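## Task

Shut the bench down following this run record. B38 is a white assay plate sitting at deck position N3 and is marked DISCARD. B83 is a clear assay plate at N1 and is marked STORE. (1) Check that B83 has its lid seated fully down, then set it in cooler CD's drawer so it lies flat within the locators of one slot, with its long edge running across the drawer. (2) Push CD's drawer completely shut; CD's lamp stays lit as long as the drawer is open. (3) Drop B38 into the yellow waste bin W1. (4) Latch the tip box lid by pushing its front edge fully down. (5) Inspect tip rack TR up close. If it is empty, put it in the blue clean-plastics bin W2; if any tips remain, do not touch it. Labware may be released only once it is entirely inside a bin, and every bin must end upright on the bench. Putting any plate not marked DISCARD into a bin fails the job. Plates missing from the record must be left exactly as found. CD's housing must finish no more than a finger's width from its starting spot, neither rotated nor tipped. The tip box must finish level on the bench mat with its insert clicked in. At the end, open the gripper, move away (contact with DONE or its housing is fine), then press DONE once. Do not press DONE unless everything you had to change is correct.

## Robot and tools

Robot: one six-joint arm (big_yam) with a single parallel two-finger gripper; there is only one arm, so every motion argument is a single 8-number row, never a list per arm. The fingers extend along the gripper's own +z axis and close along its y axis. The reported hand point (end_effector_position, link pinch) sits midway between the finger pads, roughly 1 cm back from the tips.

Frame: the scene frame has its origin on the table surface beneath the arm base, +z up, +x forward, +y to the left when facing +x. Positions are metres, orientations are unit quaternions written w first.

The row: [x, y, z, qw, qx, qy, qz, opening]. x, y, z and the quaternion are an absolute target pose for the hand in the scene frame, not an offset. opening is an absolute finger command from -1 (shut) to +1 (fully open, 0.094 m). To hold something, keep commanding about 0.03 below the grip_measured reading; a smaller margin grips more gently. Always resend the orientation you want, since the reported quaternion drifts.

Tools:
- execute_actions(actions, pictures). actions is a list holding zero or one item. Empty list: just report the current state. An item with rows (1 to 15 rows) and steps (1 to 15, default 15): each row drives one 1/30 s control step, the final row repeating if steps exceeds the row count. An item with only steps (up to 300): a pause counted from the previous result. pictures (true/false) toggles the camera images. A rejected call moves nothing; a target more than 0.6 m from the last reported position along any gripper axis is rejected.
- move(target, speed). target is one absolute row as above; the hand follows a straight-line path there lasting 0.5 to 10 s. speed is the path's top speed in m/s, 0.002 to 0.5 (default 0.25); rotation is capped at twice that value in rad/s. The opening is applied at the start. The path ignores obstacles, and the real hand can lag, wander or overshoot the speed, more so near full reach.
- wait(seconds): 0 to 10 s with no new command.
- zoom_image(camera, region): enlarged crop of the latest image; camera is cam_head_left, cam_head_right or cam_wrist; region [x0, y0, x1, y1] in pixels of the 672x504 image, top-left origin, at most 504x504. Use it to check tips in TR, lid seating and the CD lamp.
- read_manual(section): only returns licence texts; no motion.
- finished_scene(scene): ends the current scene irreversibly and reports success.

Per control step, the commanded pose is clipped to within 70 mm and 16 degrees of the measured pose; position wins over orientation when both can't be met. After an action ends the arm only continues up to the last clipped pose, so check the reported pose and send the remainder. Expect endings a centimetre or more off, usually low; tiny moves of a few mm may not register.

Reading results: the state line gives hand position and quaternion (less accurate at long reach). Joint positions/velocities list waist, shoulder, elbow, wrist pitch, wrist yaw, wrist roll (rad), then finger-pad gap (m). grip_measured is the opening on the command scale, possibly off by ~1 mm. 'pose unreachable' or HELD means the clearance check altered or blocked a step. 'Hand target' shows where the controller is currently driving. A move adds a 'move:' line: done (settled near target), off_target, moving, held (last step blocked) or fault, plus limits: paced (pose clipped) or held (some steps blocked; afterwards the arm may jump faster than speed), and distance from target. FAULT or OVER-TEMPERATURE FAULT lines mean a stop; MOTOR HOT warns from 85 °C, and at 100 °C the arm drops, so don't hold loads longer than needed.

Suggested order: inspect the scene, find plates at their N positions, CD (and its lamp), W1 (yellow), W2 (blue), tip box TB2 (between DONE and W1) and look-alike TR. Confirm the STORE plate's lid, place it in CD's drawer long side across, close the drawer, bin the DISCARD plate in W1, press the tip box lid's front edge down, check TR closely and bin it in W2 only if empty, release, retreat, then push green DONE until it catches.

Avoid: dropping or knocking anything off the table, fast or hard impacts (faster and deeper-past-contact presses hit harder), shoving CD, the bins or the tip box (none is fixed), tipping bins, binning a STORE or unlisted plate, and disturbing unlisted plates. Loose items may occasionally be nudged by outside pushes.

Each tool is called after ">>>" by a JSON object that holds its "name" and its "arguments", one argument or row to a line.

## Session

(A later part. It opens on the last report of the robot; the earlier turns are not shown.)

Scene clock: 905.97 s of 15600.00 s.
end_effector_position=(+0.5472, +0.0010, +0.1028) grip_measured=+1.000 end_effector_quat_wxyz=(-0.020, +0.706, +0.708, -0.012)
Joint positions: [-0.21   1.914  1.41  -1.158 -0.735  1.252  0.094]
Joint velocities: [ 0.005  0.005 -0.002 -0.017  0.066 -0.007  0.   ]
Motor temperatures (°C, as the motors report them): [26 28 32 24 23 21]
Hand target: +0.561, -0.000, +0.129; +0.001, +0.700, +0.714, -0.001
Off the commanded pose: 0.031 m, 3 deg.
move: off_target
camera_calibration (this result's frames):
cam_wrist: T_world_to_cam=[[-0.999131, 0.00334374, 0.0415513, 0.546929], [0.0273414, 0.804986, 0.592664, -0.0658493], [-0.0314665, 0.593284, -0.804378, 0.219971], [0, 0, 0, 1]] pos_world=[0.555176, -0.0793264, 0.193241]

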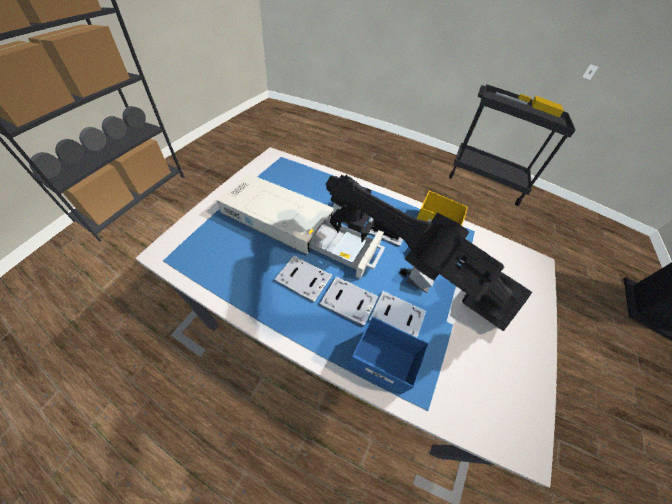

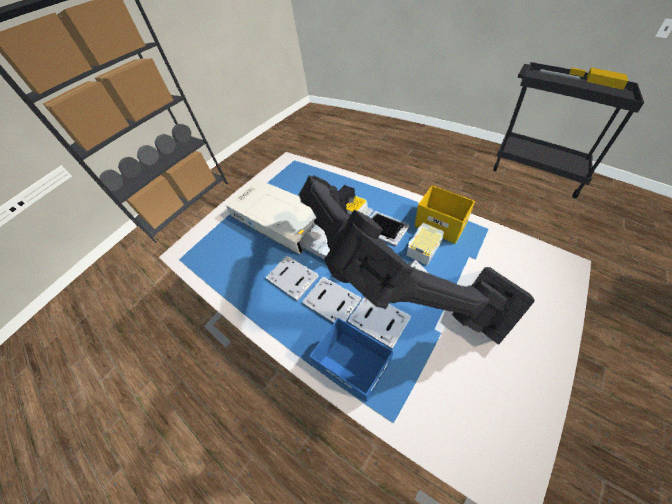

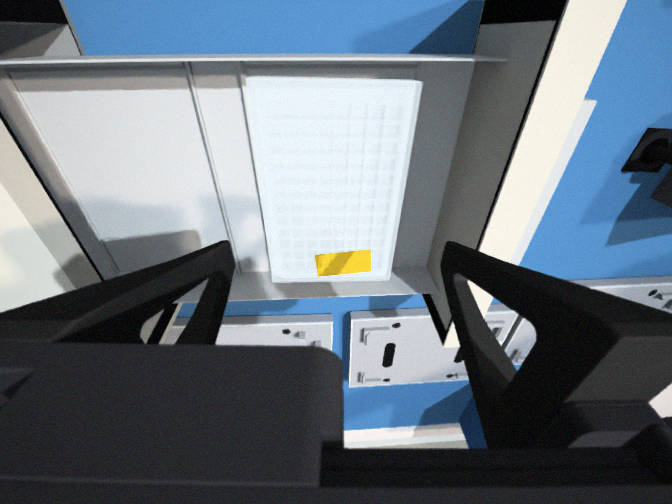

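>>> {"name": "move", "arguments": {
  "target": [0.563,0.045,0.09,0,0.707,0.707,0,-1],
  "speed": 0.05
}}

>>> {"name": "move", "arguments": {
  "target": [0.563,0.045,0.025,0,0.707,0.707,0,-1],
  "speed": 0.02
}}

>>> {"name": "move", "arguments": {
  "target": [0.563,-0.035,0.10,0,0.707,0.707,0,-1],
  "speed": 0.05
}}

>>> {"name": "move", "arguments": {
  "target": [0.563,-0.035,0.025,0,0.707,0.707,0,-1],
  "speed": 0.02
}}

Scene clock: 924.17 s of 15600.00 s.
end_effector_position=(+0.5592, +0.0332, +0.0901) grip_measured=-0.977 end_effector_quat_wxyz=(-0.005, +0.714, +0.700, -0.003)
Joint positions: [-0.148  1.876  1.392 -1.075 -0.737  1.392  0.001]
Joint velocities: [-0.005 -0.005 -0.002  0.002 -0.022  0.007 -0.   ]
Motor temperatures (°C, as the motors report them): [26 29 34 24 23 21]
Hand target: +0.563, +0.045, +0.090; -0.000, +0.707, +0.707, +0.001
Off the commanded pose: 0.012 m, 1 deg.
After step 90, 13.90 s passed at rest.
move: off_target
camera_calibration (this result's frames):
cam_wrist: T_world_to_cam=[[-0.999579, 0.0278172, 0.00819457, 0.56178], [0.0273443, 0.810032, 0.585748, -0.0840853], [0.00965602, 0.585726, -0.810452, 0.168843], [0, 0, 0, 1]] pos_world=[0.562212, -0.0464109, 0.181488]

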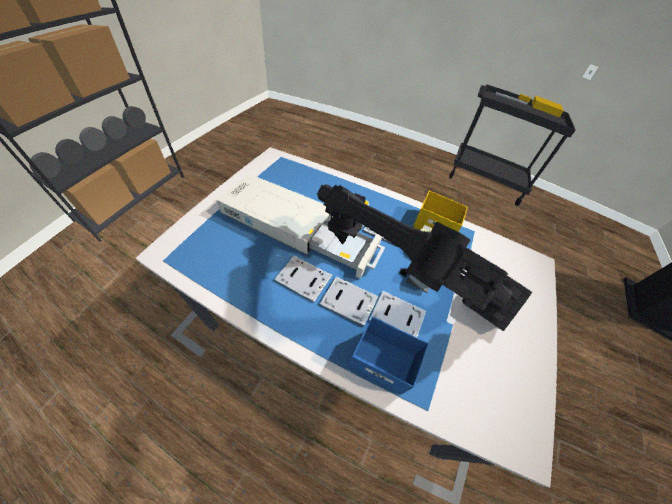

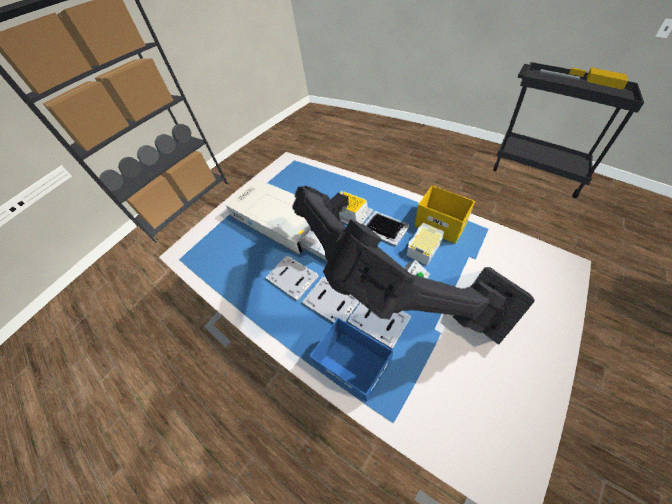

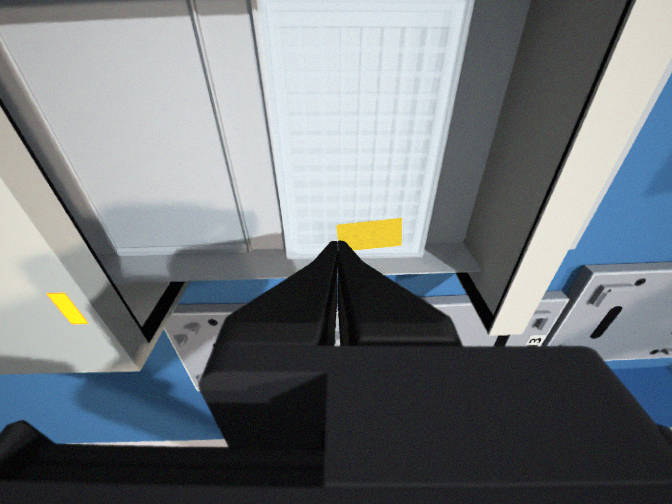

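Scene clock: 927.70 s of 15600.00 s.
end_effector_position=(+0.5677, +0.0386, +0.0471) grip_measured=-0.977 end_effector_quat_wxyz=(+0.010, +0.711, +0.703, +0.009)
Joint positions: [-0.086  1.9    1.345 -0.896 -0.734  1.502  0.001]
Joint velocities: [ 0.005 -0.015 -0.017 -0.022 -0.007 -0.007  0.   ]
Motor temperatures (°C, as the motors report them): [26 28 33 24 23 21]
Hand target: +0.562, +0.045, +0.026; -0.001, +0.707, +0.707, +0.000
Off the commanded pose: 0.024 m, 2 deg.
move: off_target
camera_calibration (this result's frames):
cam_wrist: T_world_to_cam=[[-0.999364, 0.0192442, -0.0300129, 0.572498], [-0.00184972, 0.812694, 0.582688, -0.0469186], [0.0356046, 0.582373, -0.812141, 0.116207], [0, 0, 0, 1]] pos_world=[0.567909, -0.0405626, 0.138898]

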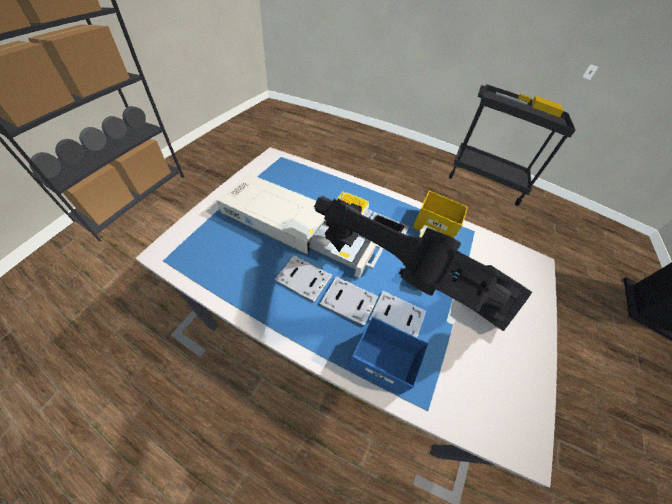

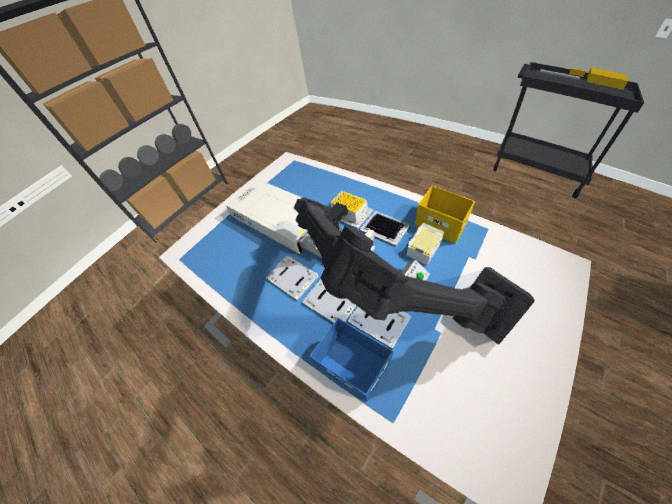

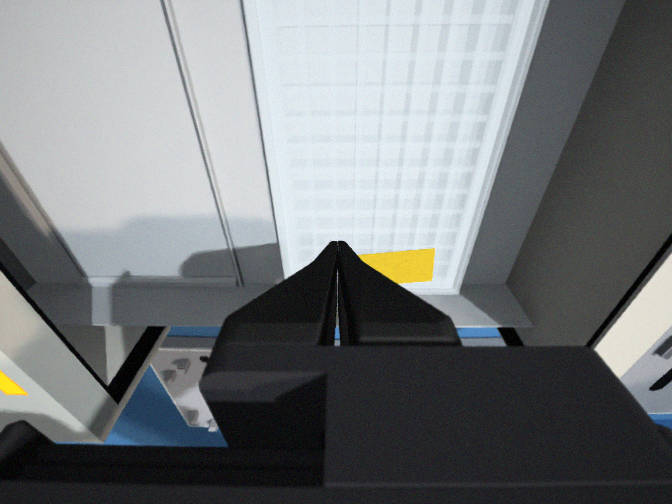

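Scene clock: 929.87 s of 15600.00 s.
end_effector_position=(+0.5514, -0.0250, +0.0835) grip_measured=-0.977 end_effector_quat_wxyz=(-0.012, +0.707, +0.707, -0.007)
Joint positions: [-0.219  1.967  1.402 -1.08  -0.734  1.262  0.001]
Joint velocities: [-0.005 -0.015 -0.012 -0.007  0.007  0.081 -0.001]
Motor temperatures (°C, as the motors report them): [26 28 33 24 23 21]
Hand target: +0.563, -0.035, +0.100; +0.001, +0.707, +0.707, -0.001
Off the commanded pose: 0.022 m, 2 deg.
move: off_target
camera_calibration (this result's frames):
cam_wrist: T_world_to_cam=[[-0.999699, 0.00788095, 0.0232234, 0.553936], [0.0200425, 0.808257, 0.588488, -0.029105], [-0.0141326, 0.588777, -0.808172, 0.210658], [0, 0, 0, 1]] pos_world=[0.55733, -0.104872, 0.174512]

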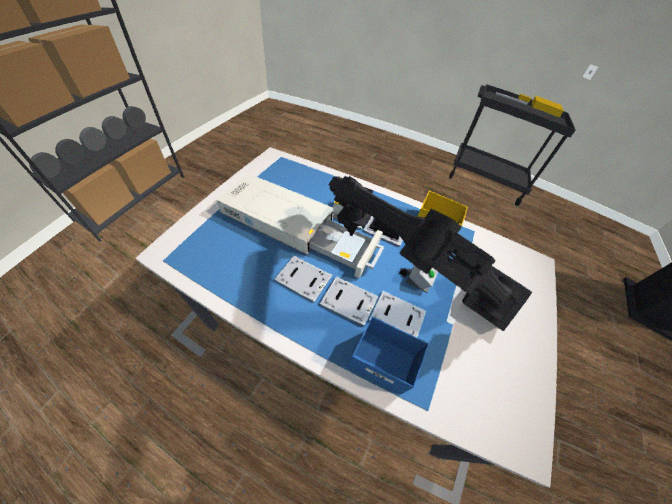

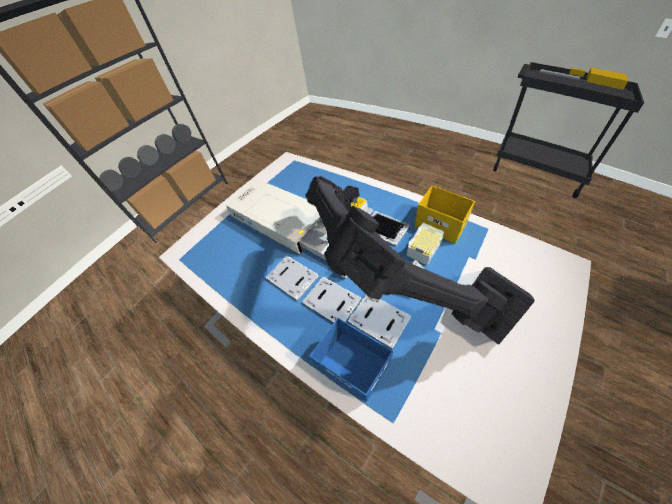

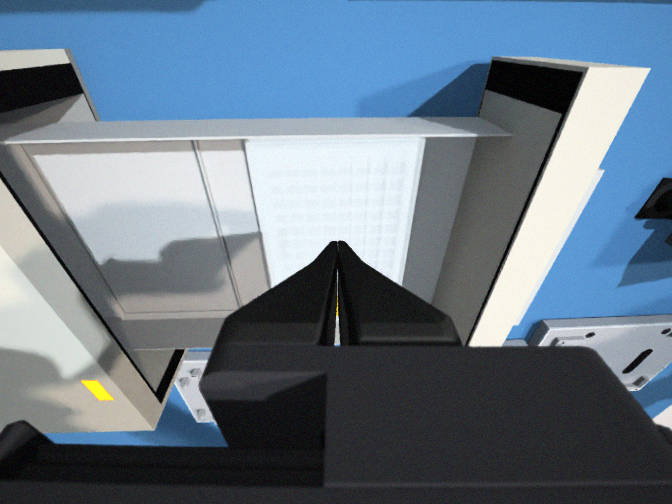

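Scene clock: 933.10 s of 15600.00 s.
end_effector_position=(+0.5660, -0.0386, +0.0473) grip_measured=-0.977 end_effector_quat_wxyz=(+0.010, +0.710, +0.704, +0.007)
Joint positions: [-0.188  2.018  1.382 -0.911 -0.738  1.358  0.001]
Joint velocities: [-0.005 -0.005 -0.012  0.002 -0.022  0.022 -0.001]
Motor temperatures (°C, as the motors report them): [26 28 33 24 23 21]
Hand target: +0.562, -0.035, +0.026; -0.000, +0.707, +0.707, +0.000
Off the commanded pose: 0.023 m, 1 deg.
move: off_target
camera_calibration (this result's frames):
cam_wrist: T_world_to_cam=[[-0.999502, 0.0155361, -0.0274607, 0.57209], [-0.00328553, 0.814378, 0.580325, 0.0166921], [0.0313793, 0.580126, -0.813922, 0.163768], [0, 0, 0, 1]] pos_world=[0.566721, -0.117488, 0.139317]

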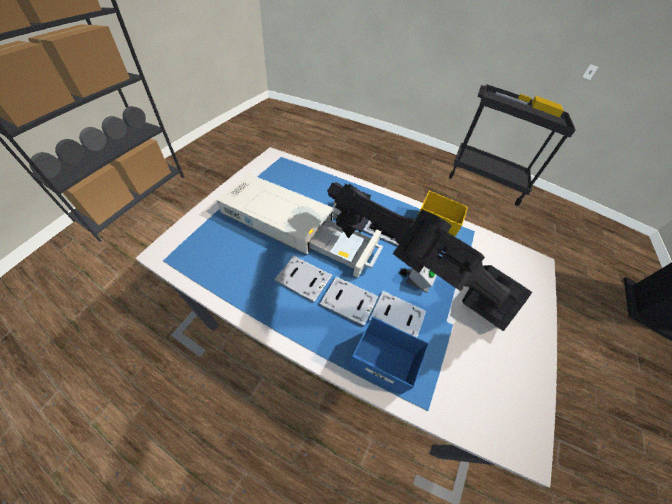

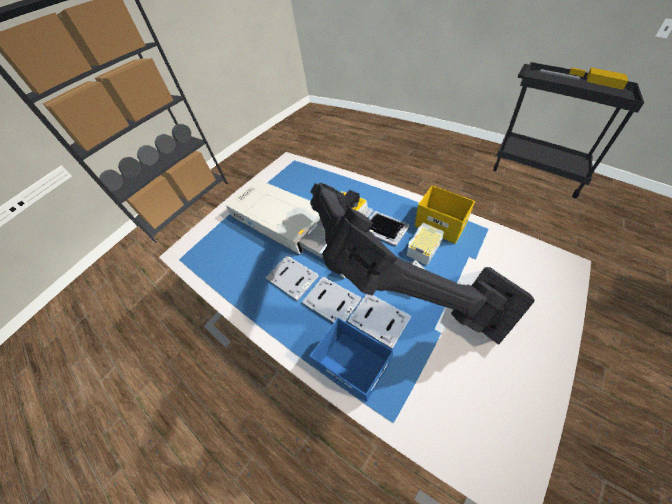

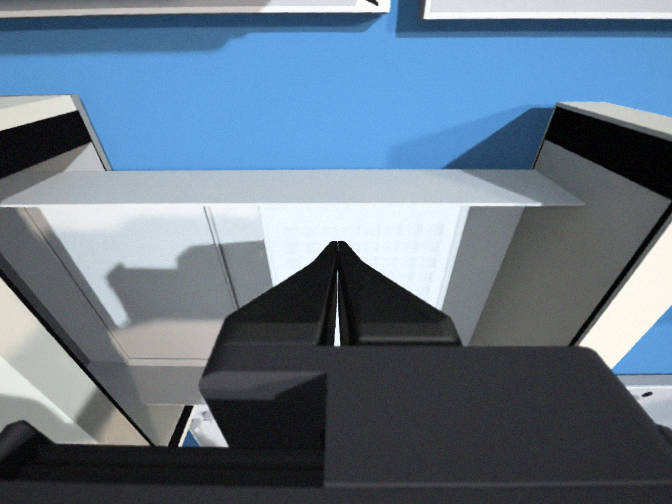

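>>> {"name": "move", "arguments": {
  "target": [0.566,-0.039,0.15,0,0.707,0.707,0,-1]
}}

>>> {"name": "move", "arguments": {
  "target": [0.40,0.005,0.15,0,0.707,0.707,0,-1]
}}

>>> {"name": "move", "arguments": {
  "target": [0.40,0.005,0.045,0,0.707,0.707,0,-1],
  "speed": 0.1
}}

Scene clock: 945.13 s of 15600.00 s.
end_effector_position=(+0.5582, -0.0390, +0.1385) grip_measured=-0.977 end_effector_quat_wxyz=(-0.006, +0.712, +0.702, -0.004)
Joint positions: [-0.3    1.96   1.488 -1.227 -0.727  1.179  0.001]
Joint velocities: [-0.005 -0.015 -0.012 -0.002  0.051 -0.037 -0.001]
Motor temperatures (°C, as the motors report them): [26 28 32 24 23 21]
Hand target: +0.566, -0.039, +0.150; +0.001, +0.707, +0.707, -0.001
Off the commanded pose: 0.014 m, 1 deg.
After step 90, 8.10 s passed at rest.
move: off_target
camera_calibration (this result's frames):
cam_wrist: T_world_to_cam=[[-0.999725, 0.0209755, 0.0105221, 0.561885], [0.0231658, 0.810564, 0.585192, -0.0515182], [0.00374585, 0.585274, -0.810827, 0.253626], [0, 0, 0, 1]] pos_world=[0.561974, -0.118468, 0.229882]

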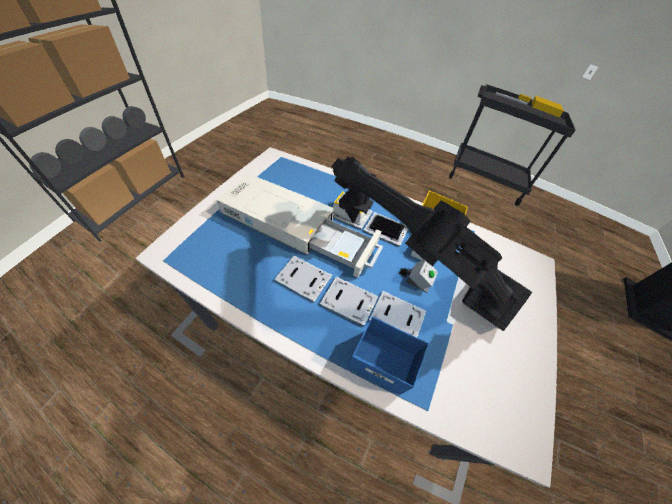

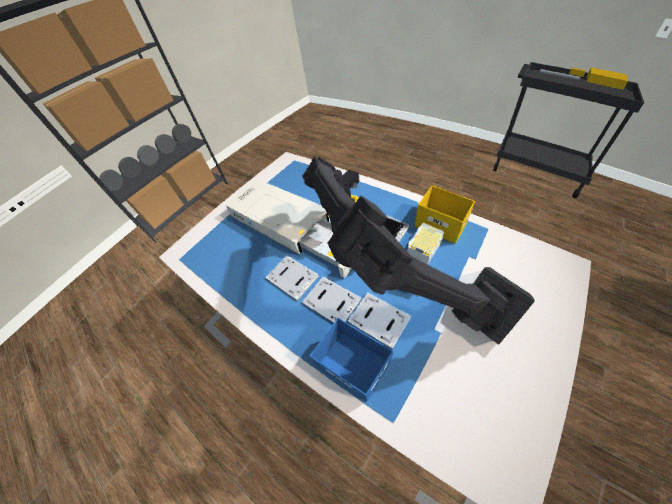

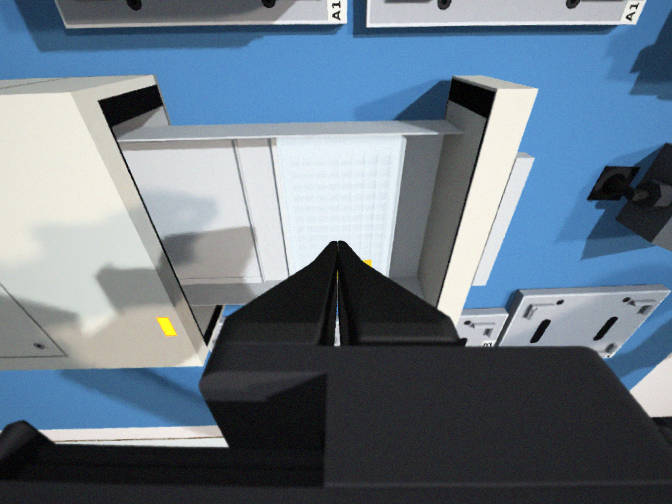

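Scene clock: 946.20 s of 15600.00 s.
end_effector_position=(+0.3949, +0.0110, +0.1419) grip_measured=-0.977 end_effector_quat_wxyz=(-0.014, +0.711, +0.703, -0.006)
Joint positions: [-0.338  1.577  0.969 -1.145 -0.723  1.111  0.001]
Joint velocities: [-0.005 -0.005 -0.017  0.002 -0.022 -0.022 -0.   ]
Motor temperatures (°C, as the motors report them): [26 28 32 24 23 21]
Hand target: +0.399, +0.003, +0.149; +0.000, +0.707, +0.707, -0.001
Off the commanded pose: 0.011 m, 2 deg.
move: off_target
camera_calibration (this result's frames):
cam_wrist: T_world_to_cam=[[-0.999553, 0.0171123, 0.0245306, 0.395492], [0.0283132, 0.805715, 0.591626, -0.0931176], [-0.00964059, 0.592056, -0.805839, 0.232313], [0, 0, 0, 1]] pos_world=[0.400191, -0.0692835, 0.232596]

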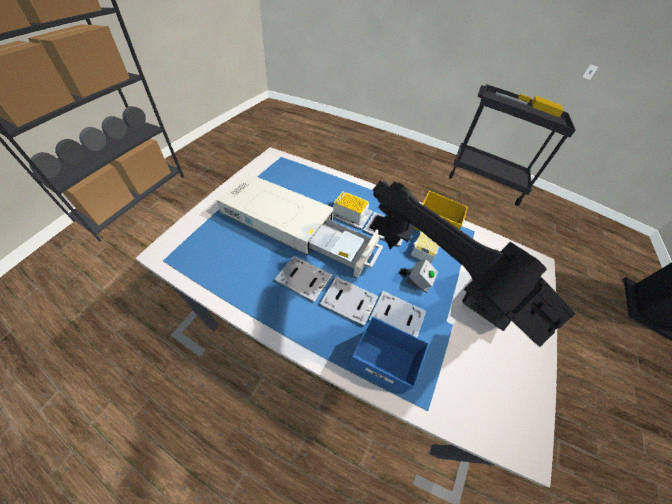

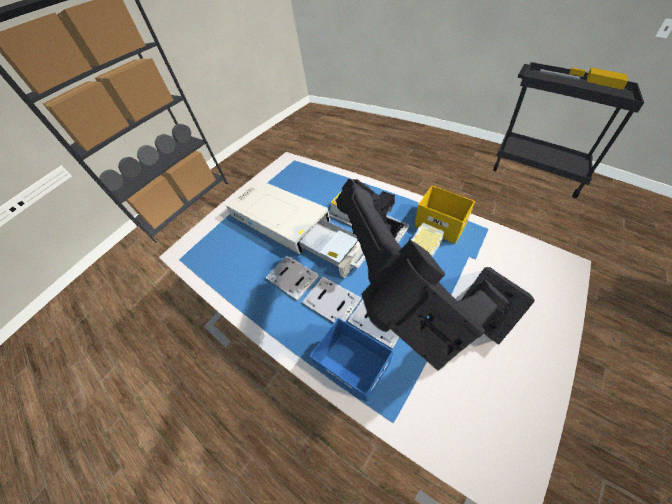

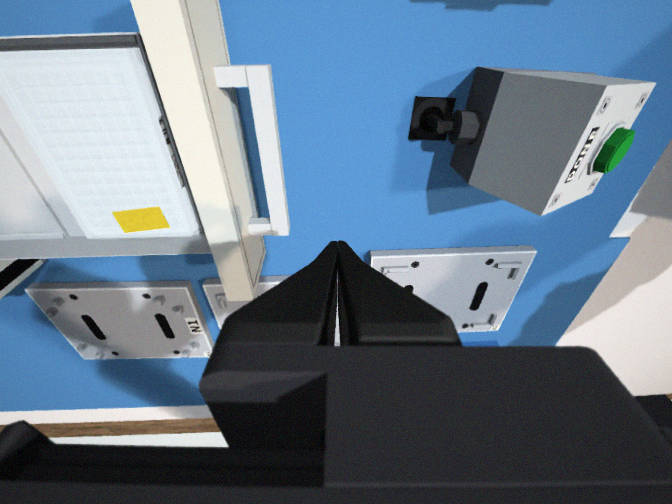

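Scene clock: 947.57 s of 15600.00 s.
end_effector_position=(+0.3982, +0.0022, +0.0507) grip_measured=-0.977 end_effector_quat_wxyz=(-0.000, +0.709, +0.705, +0.000)
Joint positions: [-0.195  1.676  0.851 -0.761 -0.737  1.325  0.001]
Joint velocities: [ 0.005 -0.005 -0.002  0.002  0.037  0.007  0.   ]
Motor temperatures (°C, as the motors report them): [26 28 32 24 23 21]
Hand target: +0.400, +0.005, +0.046; -0.001, +0.707, +0.707, +0.001
Off the commanded pose: 0.007 m, 0 deg.
move: done
camera_calibration (this result's frames):
cam_wrist: T_world_to_cam=[[-0.9999, 0.0136636, -0.00370884, 0.402777], [0.00892283, 0.811552, 0.584212, -0.0240764], [0.0109923, 0.58412, -0.811593, 0.156099], [0, 0, 0, 1]] pos_world=[0.401235, -0.0771445, 0.142248]

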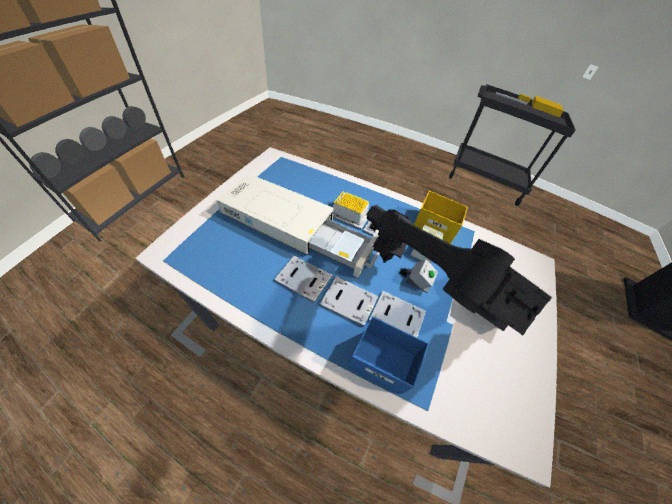

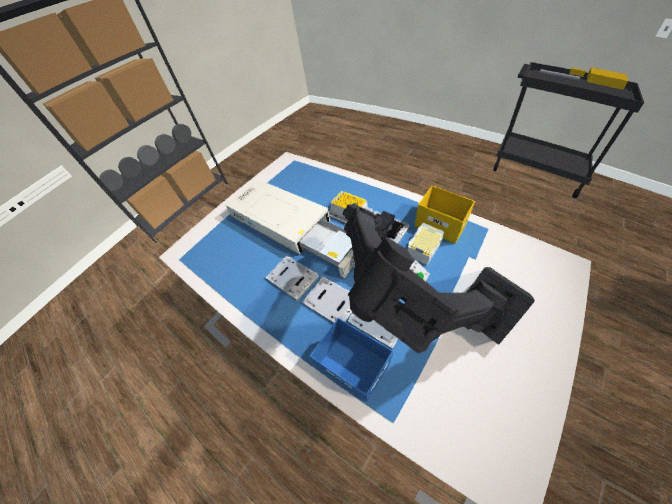

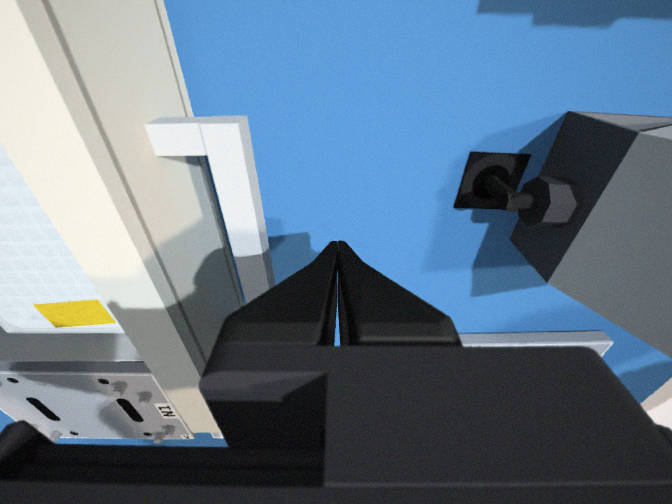

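>>> {"name": "move", "arguments": {
  "target": [0.605,0.005,0.04,0,0.707,0.707,0,-1],
  "speed": 0.05
}}

Scene clock: 955.17 s of 15600.00 s.
end_effector_position=(+0.5951, -0.0049, +0.0442) grip_measured=-0.977 end_effector_quat_wxyz=(+0.002, +0.712, +0.702, +0.002)
Joint positions: [-0.134  2.031  1.481 -0.972 -0.737  1.42   0.001]
Joint velocities: [-0.005 -0.005  0.002 -0.007 -0.066 -0.066  0.   ]
Motor temperatures (°C, as the motors report them): [26 28 33 24 23 21]
Hand target: +0.606, +0.007, +0.041; -0.000, +0.707, +0.707, +0.001
Off the commanded pose: 0.015 m, 1 deg.
After step 90, 0.17 s passed at rest.
move: off_target
camera_calibration (this result's frames):
cam_wrist: T_world_to_cam=[[-0.999738, 0.0206505, -0.00988107, 0.599949], [0.0109917, 0.811615, 0.58409, -0.0175622], [0.0200813, 0.583828, -0.811629, 0.147428], [0, 0, 0, 1]] pos_world=[0.597024, -0.0842082, 0.135843]

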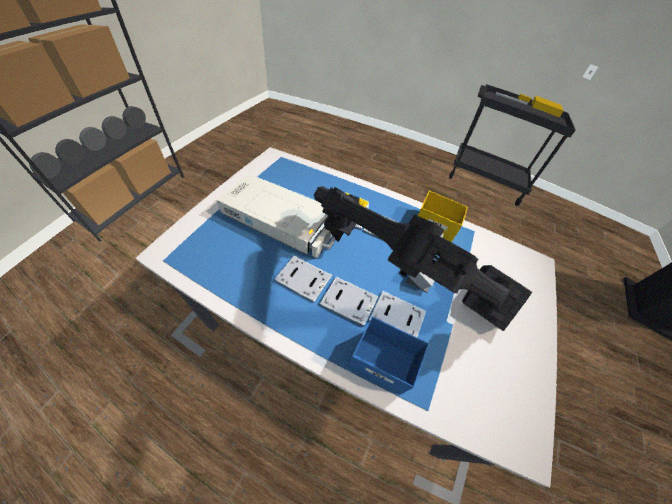

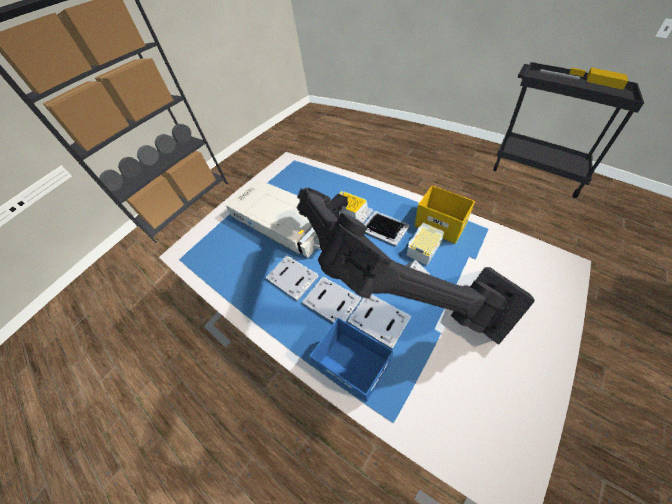

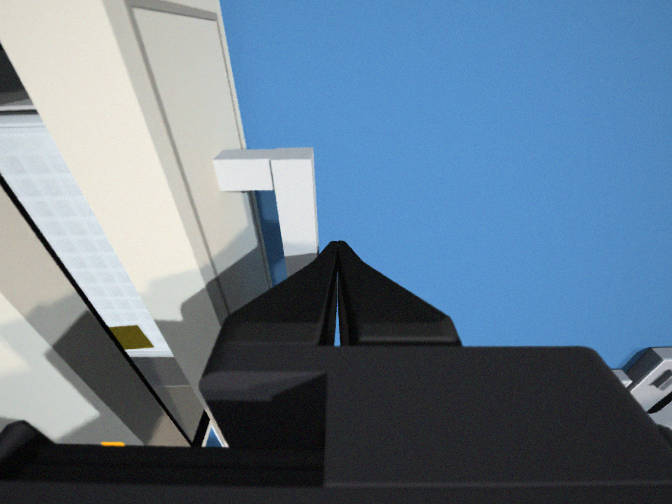

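Gap of about 2–3 cm remains.

>>> {"name": "move", "arguments": {
  "target": [0.632,0.005,0.04,0,0.707,0.707,0,-1],
  "speed": 0.03
}}

Scene clock: 959.63 s of 15600.00 s.
end_effector_position=(+0.6146, -0.0086, +0.0435) grip_measured=-0.977 end_effector_quat_wxyz=(-0.003, +0.717, +0.697, -0.002)
Joint positions: [-0.134  2.083  1.572 -1.027 -0.737  1.423  0.001]
Joint velocities: [-0.005  0.005  0.012  0.002 -0.022  0.007 -0.   ]
Motor temperatures (°C, as the motors report them): [26 28 33 24 23 21]
Hand target: +0.631, +0.006, +0.040; +0.000, +0.707, +0.707, +0.001
Off the commanded pose: 0.022 m, 2 deg.
move: off_target
camera_calibration (this result's frames):
cam_wrist: T_world_to_cam=[[-0.999394, 0.0346875, 0.00274534, 0.618797], [0.0297318, 0.810292, 0.585271, -0.0258997], [0.0180771, 0.584998, -0.810833, 0.149836], [0, 0, 0, 1]] pos_world=[0.616484, -0.0881319, 0.134951]

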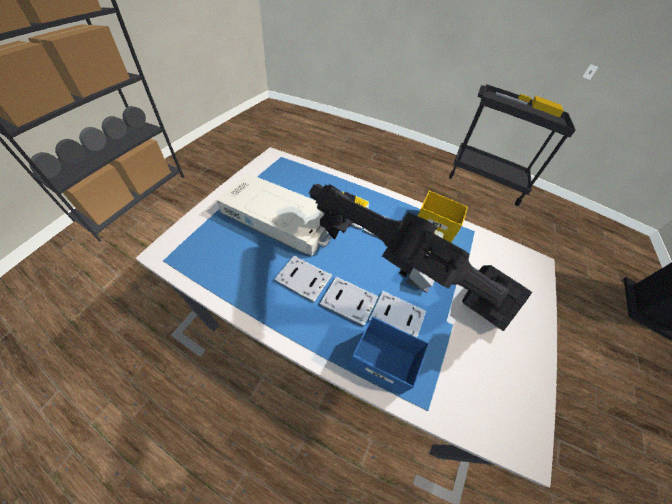

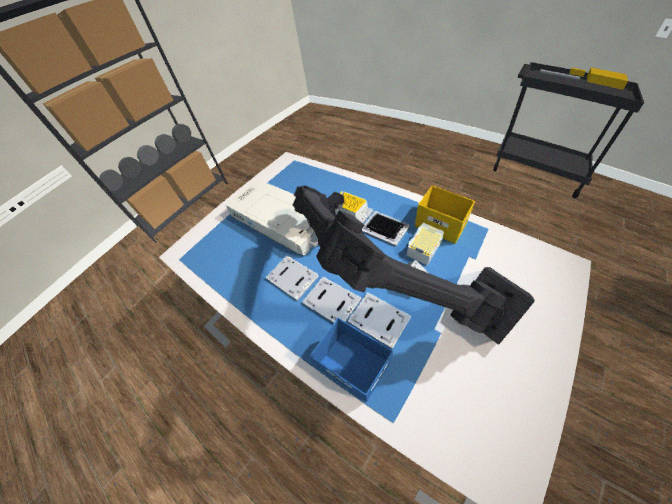

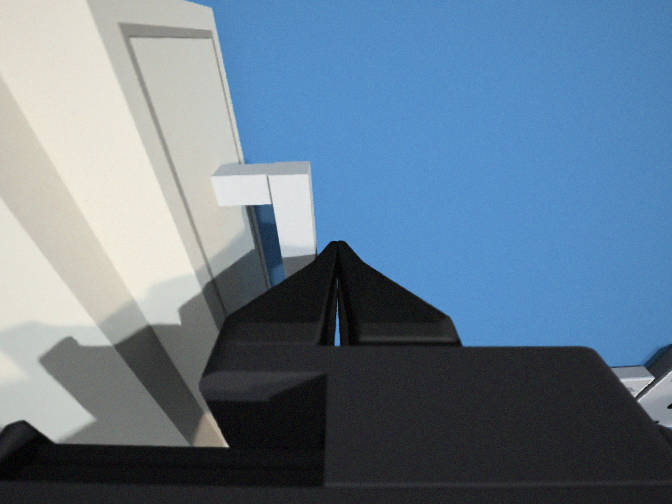

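>>> {"name": "move", "arguments": {
  "target": [0.56,-0.02,0.2,0,0.707,0.707,0,-1]
}}

>>> {"name": "move", "arguments": {
  "target": [0.40,-0.06,0.25,0,1,0,0,-1]
}}

Scene clock: 964.80 s of 15600.00 s.
end_effector_position=(+0.5531, -0.0216, +0.1888) grip_measured=-0.977 end_effector_quat_wxyz=(-0.005, +0.712, +0.702, -0.003)
Joint positions: [-0.342  1.901  1.532 -1.364 -0.722  1.126  0.001]
Joint velocities: [-0.015  0.005 -0.002 -0.007 -0.022 -0.007 -0.   ]
Motor temperatures (°C, as the motors report them): [26 28 34 24 23 21]
Hand target: +0.559, -0.021, +0.199; +0.001, +0.707, +0.707, -0.002
Off the commanded pose: 0.013 m, 1 deg.
After step 90, 0.93 s passed at rest.
move: off_target
camera_calibration (this result's frames):
cam_wrist: T_world_to_cam=[[-0.999727, 0.0218005, 0.00842216, 0.556257], [0.022604, 0.810398, 0.585443, -0.0946933], [0.00593767, 0.585473, -0.81067, 0.283025], [0, 0, 0, 1]] pos_world=[0.556565, -0.101091, 0.280192]

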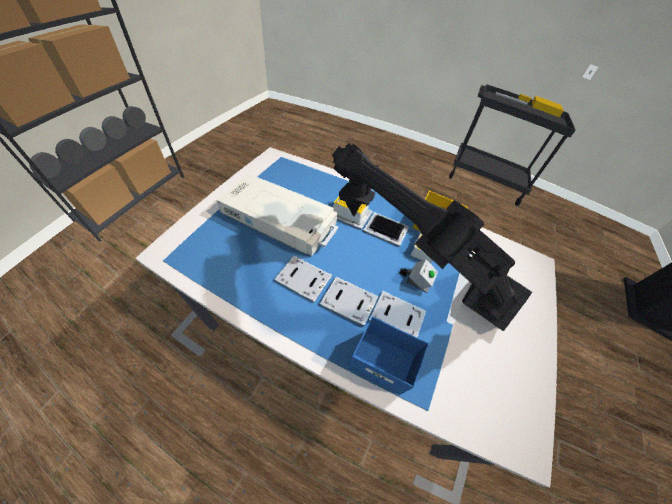

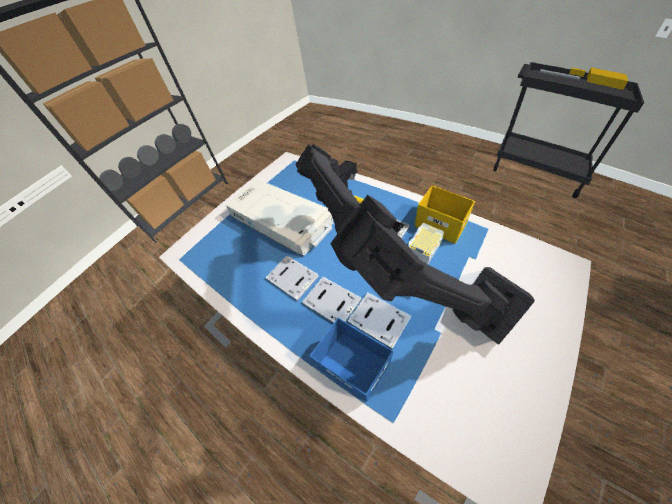

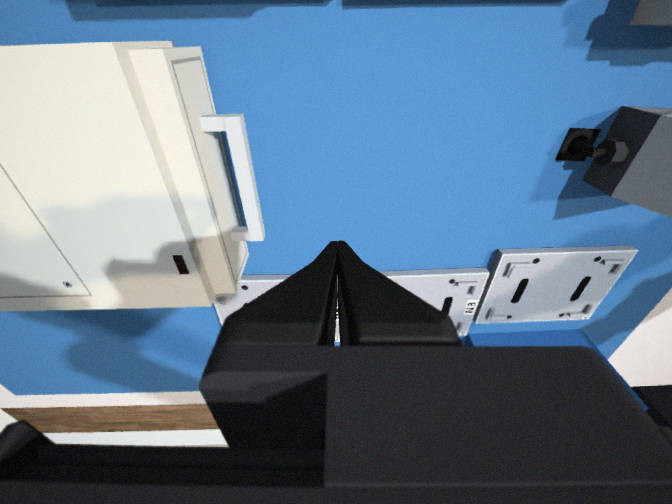

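Scene clock: 968.30 s of 15600.00 s.
end_effector_position=(+0.4051, -0.0566, +0.2439) grip_measured=-0.977 end_effector_quat_wxyz=(-0.057, +0.994, +0.091, -0.016)
Joint positions: [-0.602  1.763  1.257 -1.563 -0.703  2.092  0.001]
Joint velocities: [-0.015 -0.015 -0.012  0.002 -0.007 -0.051 -0.   ]
Motor temperatures (°C, as the motors report them): [26 28 33 24 23 21]
Hand target: +0.400, -0.061, +0.249; -0.062, +0.995, +0.071, -0.013
Off the commanded pose: 0.009 m, 13 deg.
joint sent to its limit — the command would take joint 6 (wrist roll) past its upper limit, so that joint was sent only as far as its limit.
move: off_target
camera_calibration (this result's frames):
cam_wrist: T_world_to_cam=[[-0.172911, 0.978542, 0.112061, 0.102553], [0.823822, 0.0813292, 0.560983, -0.455117], [0.539832, 0.189319, -0.820207, 0.112732], [0, 0, 0, 1]] pos_world=[0.331811, -0.0846805, 0.336284]

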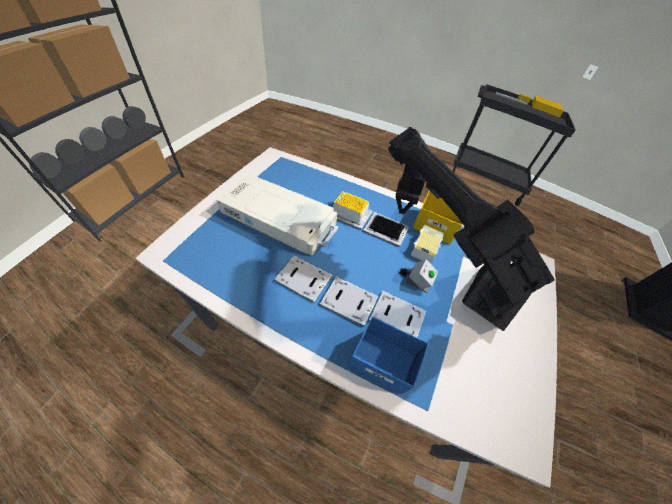

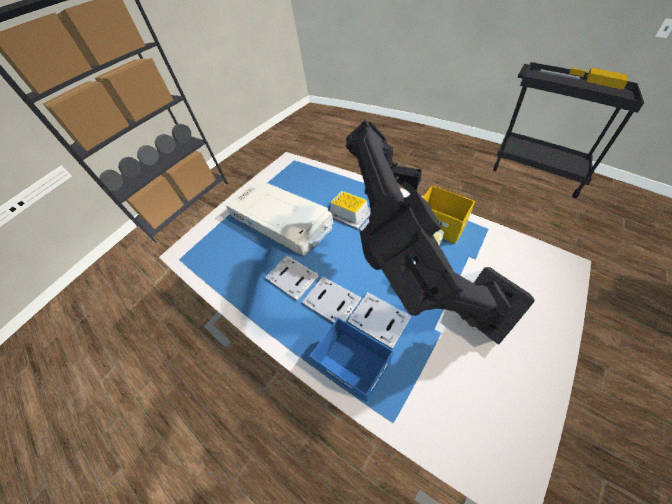

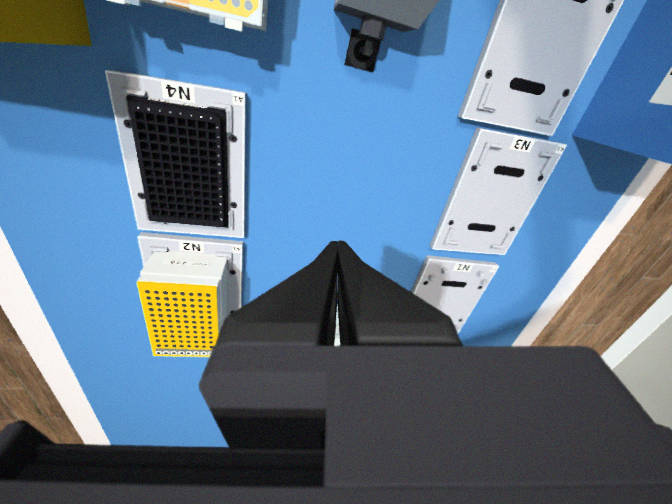

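>>> {"name": "move", "arguments": {
  "target": [0.25,0.07,0.2,0,0.707,0.707,0,-1]
}}

>>> {"name": "move", "arguments": {
  "target": [0.24,0.065,0.15,0,0.707,0.707,0,-1],
  "speed": 0.1
}}

Scene clock: 978.10 s of 15600.00 s.
end_effector_position=(+0.2472, +0.0651, +0.2007) grip_measured=-0.977 end_effector_quat_wxyz=(+0.001, +0.717, +0.697, +0.002)
Joint positions: [-0.549  1.114  0.694 -1.465 -0.681  0.89   0.001]
Joint velocities: [ 0.005 -0.005  0.012  0.012 -0.022  0.022  0.   ]
Motor temperatures (°C, as the motors report them): [26 28 33 24 23 21]
Hand target: +0.249, +0.067, +0.198; +0.000, +0.707, +0.707, +0.001
Off the commanded pose: 0.006 m, 2 deg.
After step 90, 3.47 s passed at rest.
move: done
camera_calibration (this result's frames):
cam_wrist: T_world_to_cam=[[-0.999286, 0.0368252, -0.0084037, 0.250709], [0.0249637, 0.810851, 0.58472, -0.165465], [0.0283466, 0.584093, -0.811192, 0.238401], [0, 0, 0, 1]] pos_world=[0.247903, -0.0143131, 0.292247]

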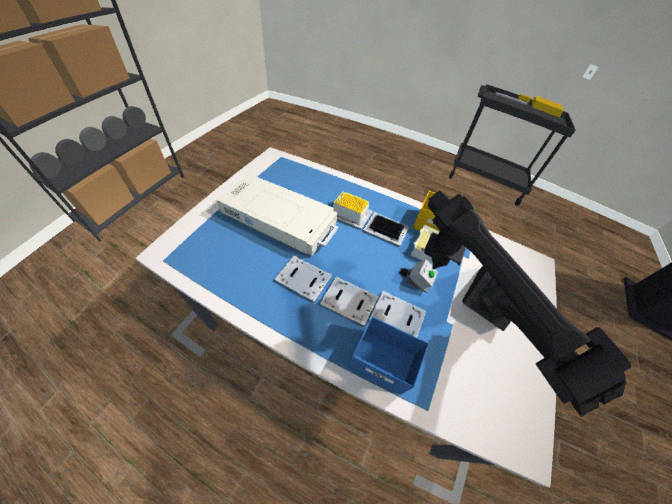

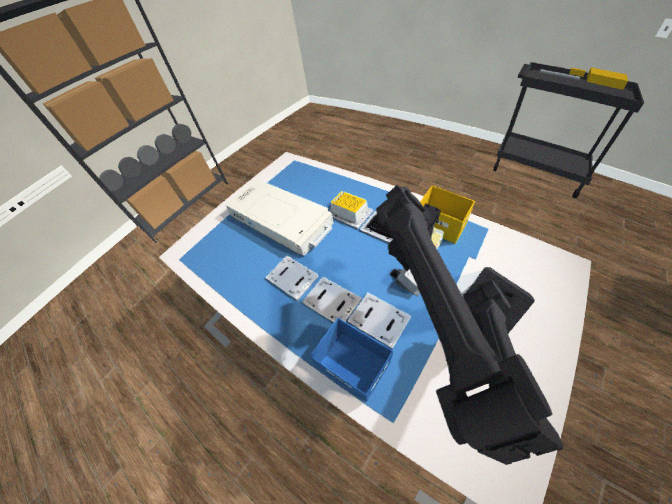

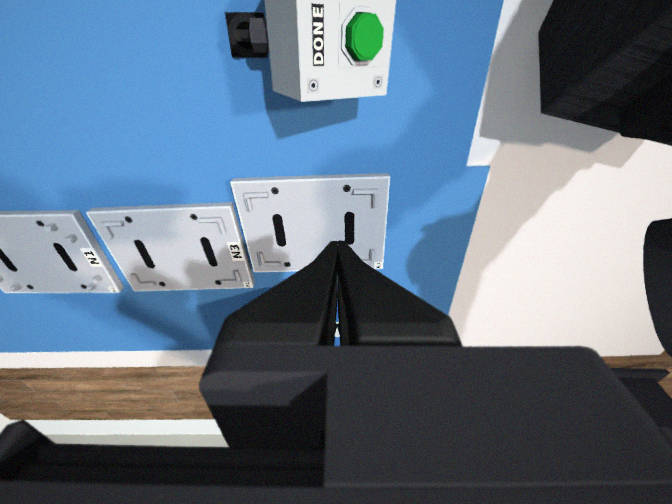

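Scene clock: 979.00 s of 15600.00 s.
end_effector_position=(+0.2361, +0.0631, +0.1511) grip_measured=-0.977 end_effector_quat_wxyz=(-0.006, +0.712, +0.702, +0.000)
Joint positions: [-0.439  1.109  0.576 -1.283 -0.71   0.999  0.001]
Joint velocities: [-0.024 -0.005  0.017  0.002  0.007  0.095  0.   ]
Motor temperatures (°C, as the motors report them): [26 28 33 24 23 21]
Hand target: +0.240, +0.065, +0.150; -0.000, +0.707, +0.707, +0.001
Off the commanded pose: 0.004 m, 1 deg.
move: done
camera_calibration (this result's frames):
cam_wrist: T_world_to_cam=[[-0.999759, 0.0213412, 0.00521355, 0.238352], [0.0202969, 0.806482, 0.590911, -0.134134], [0.0084061, 0.590874, -0.80672, 0.203216], [0, 0, 0, 1]] pos_world=[0.239309, -0.0169848, 0.241957]

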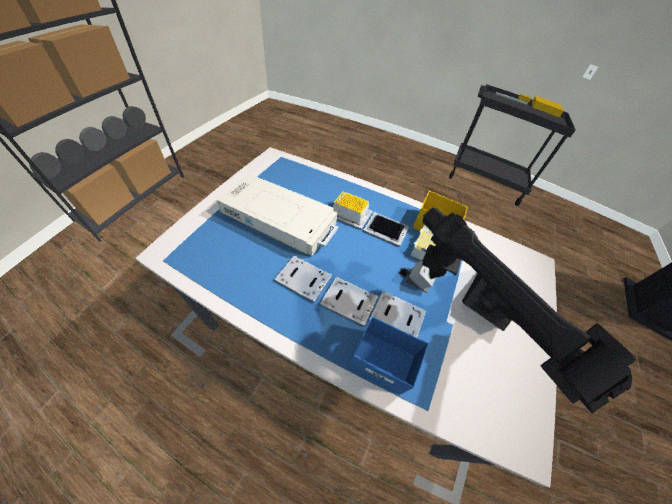

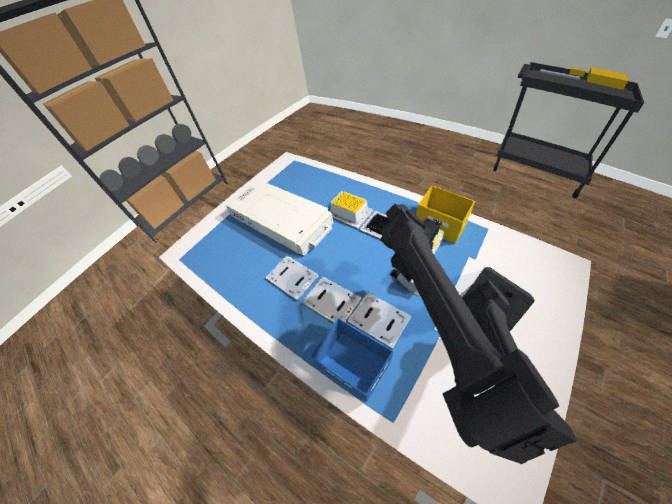

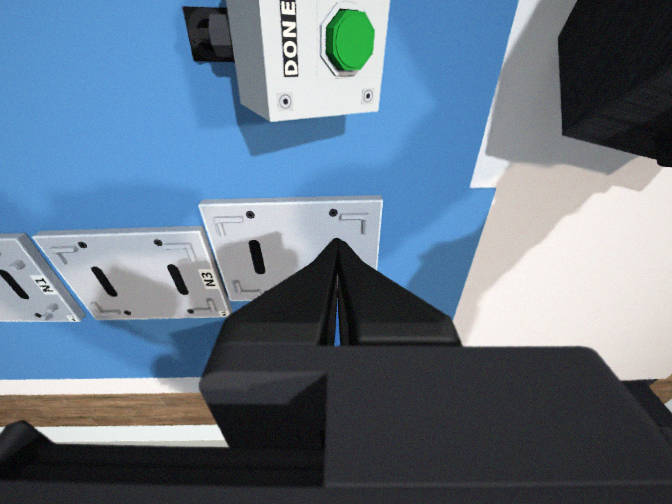

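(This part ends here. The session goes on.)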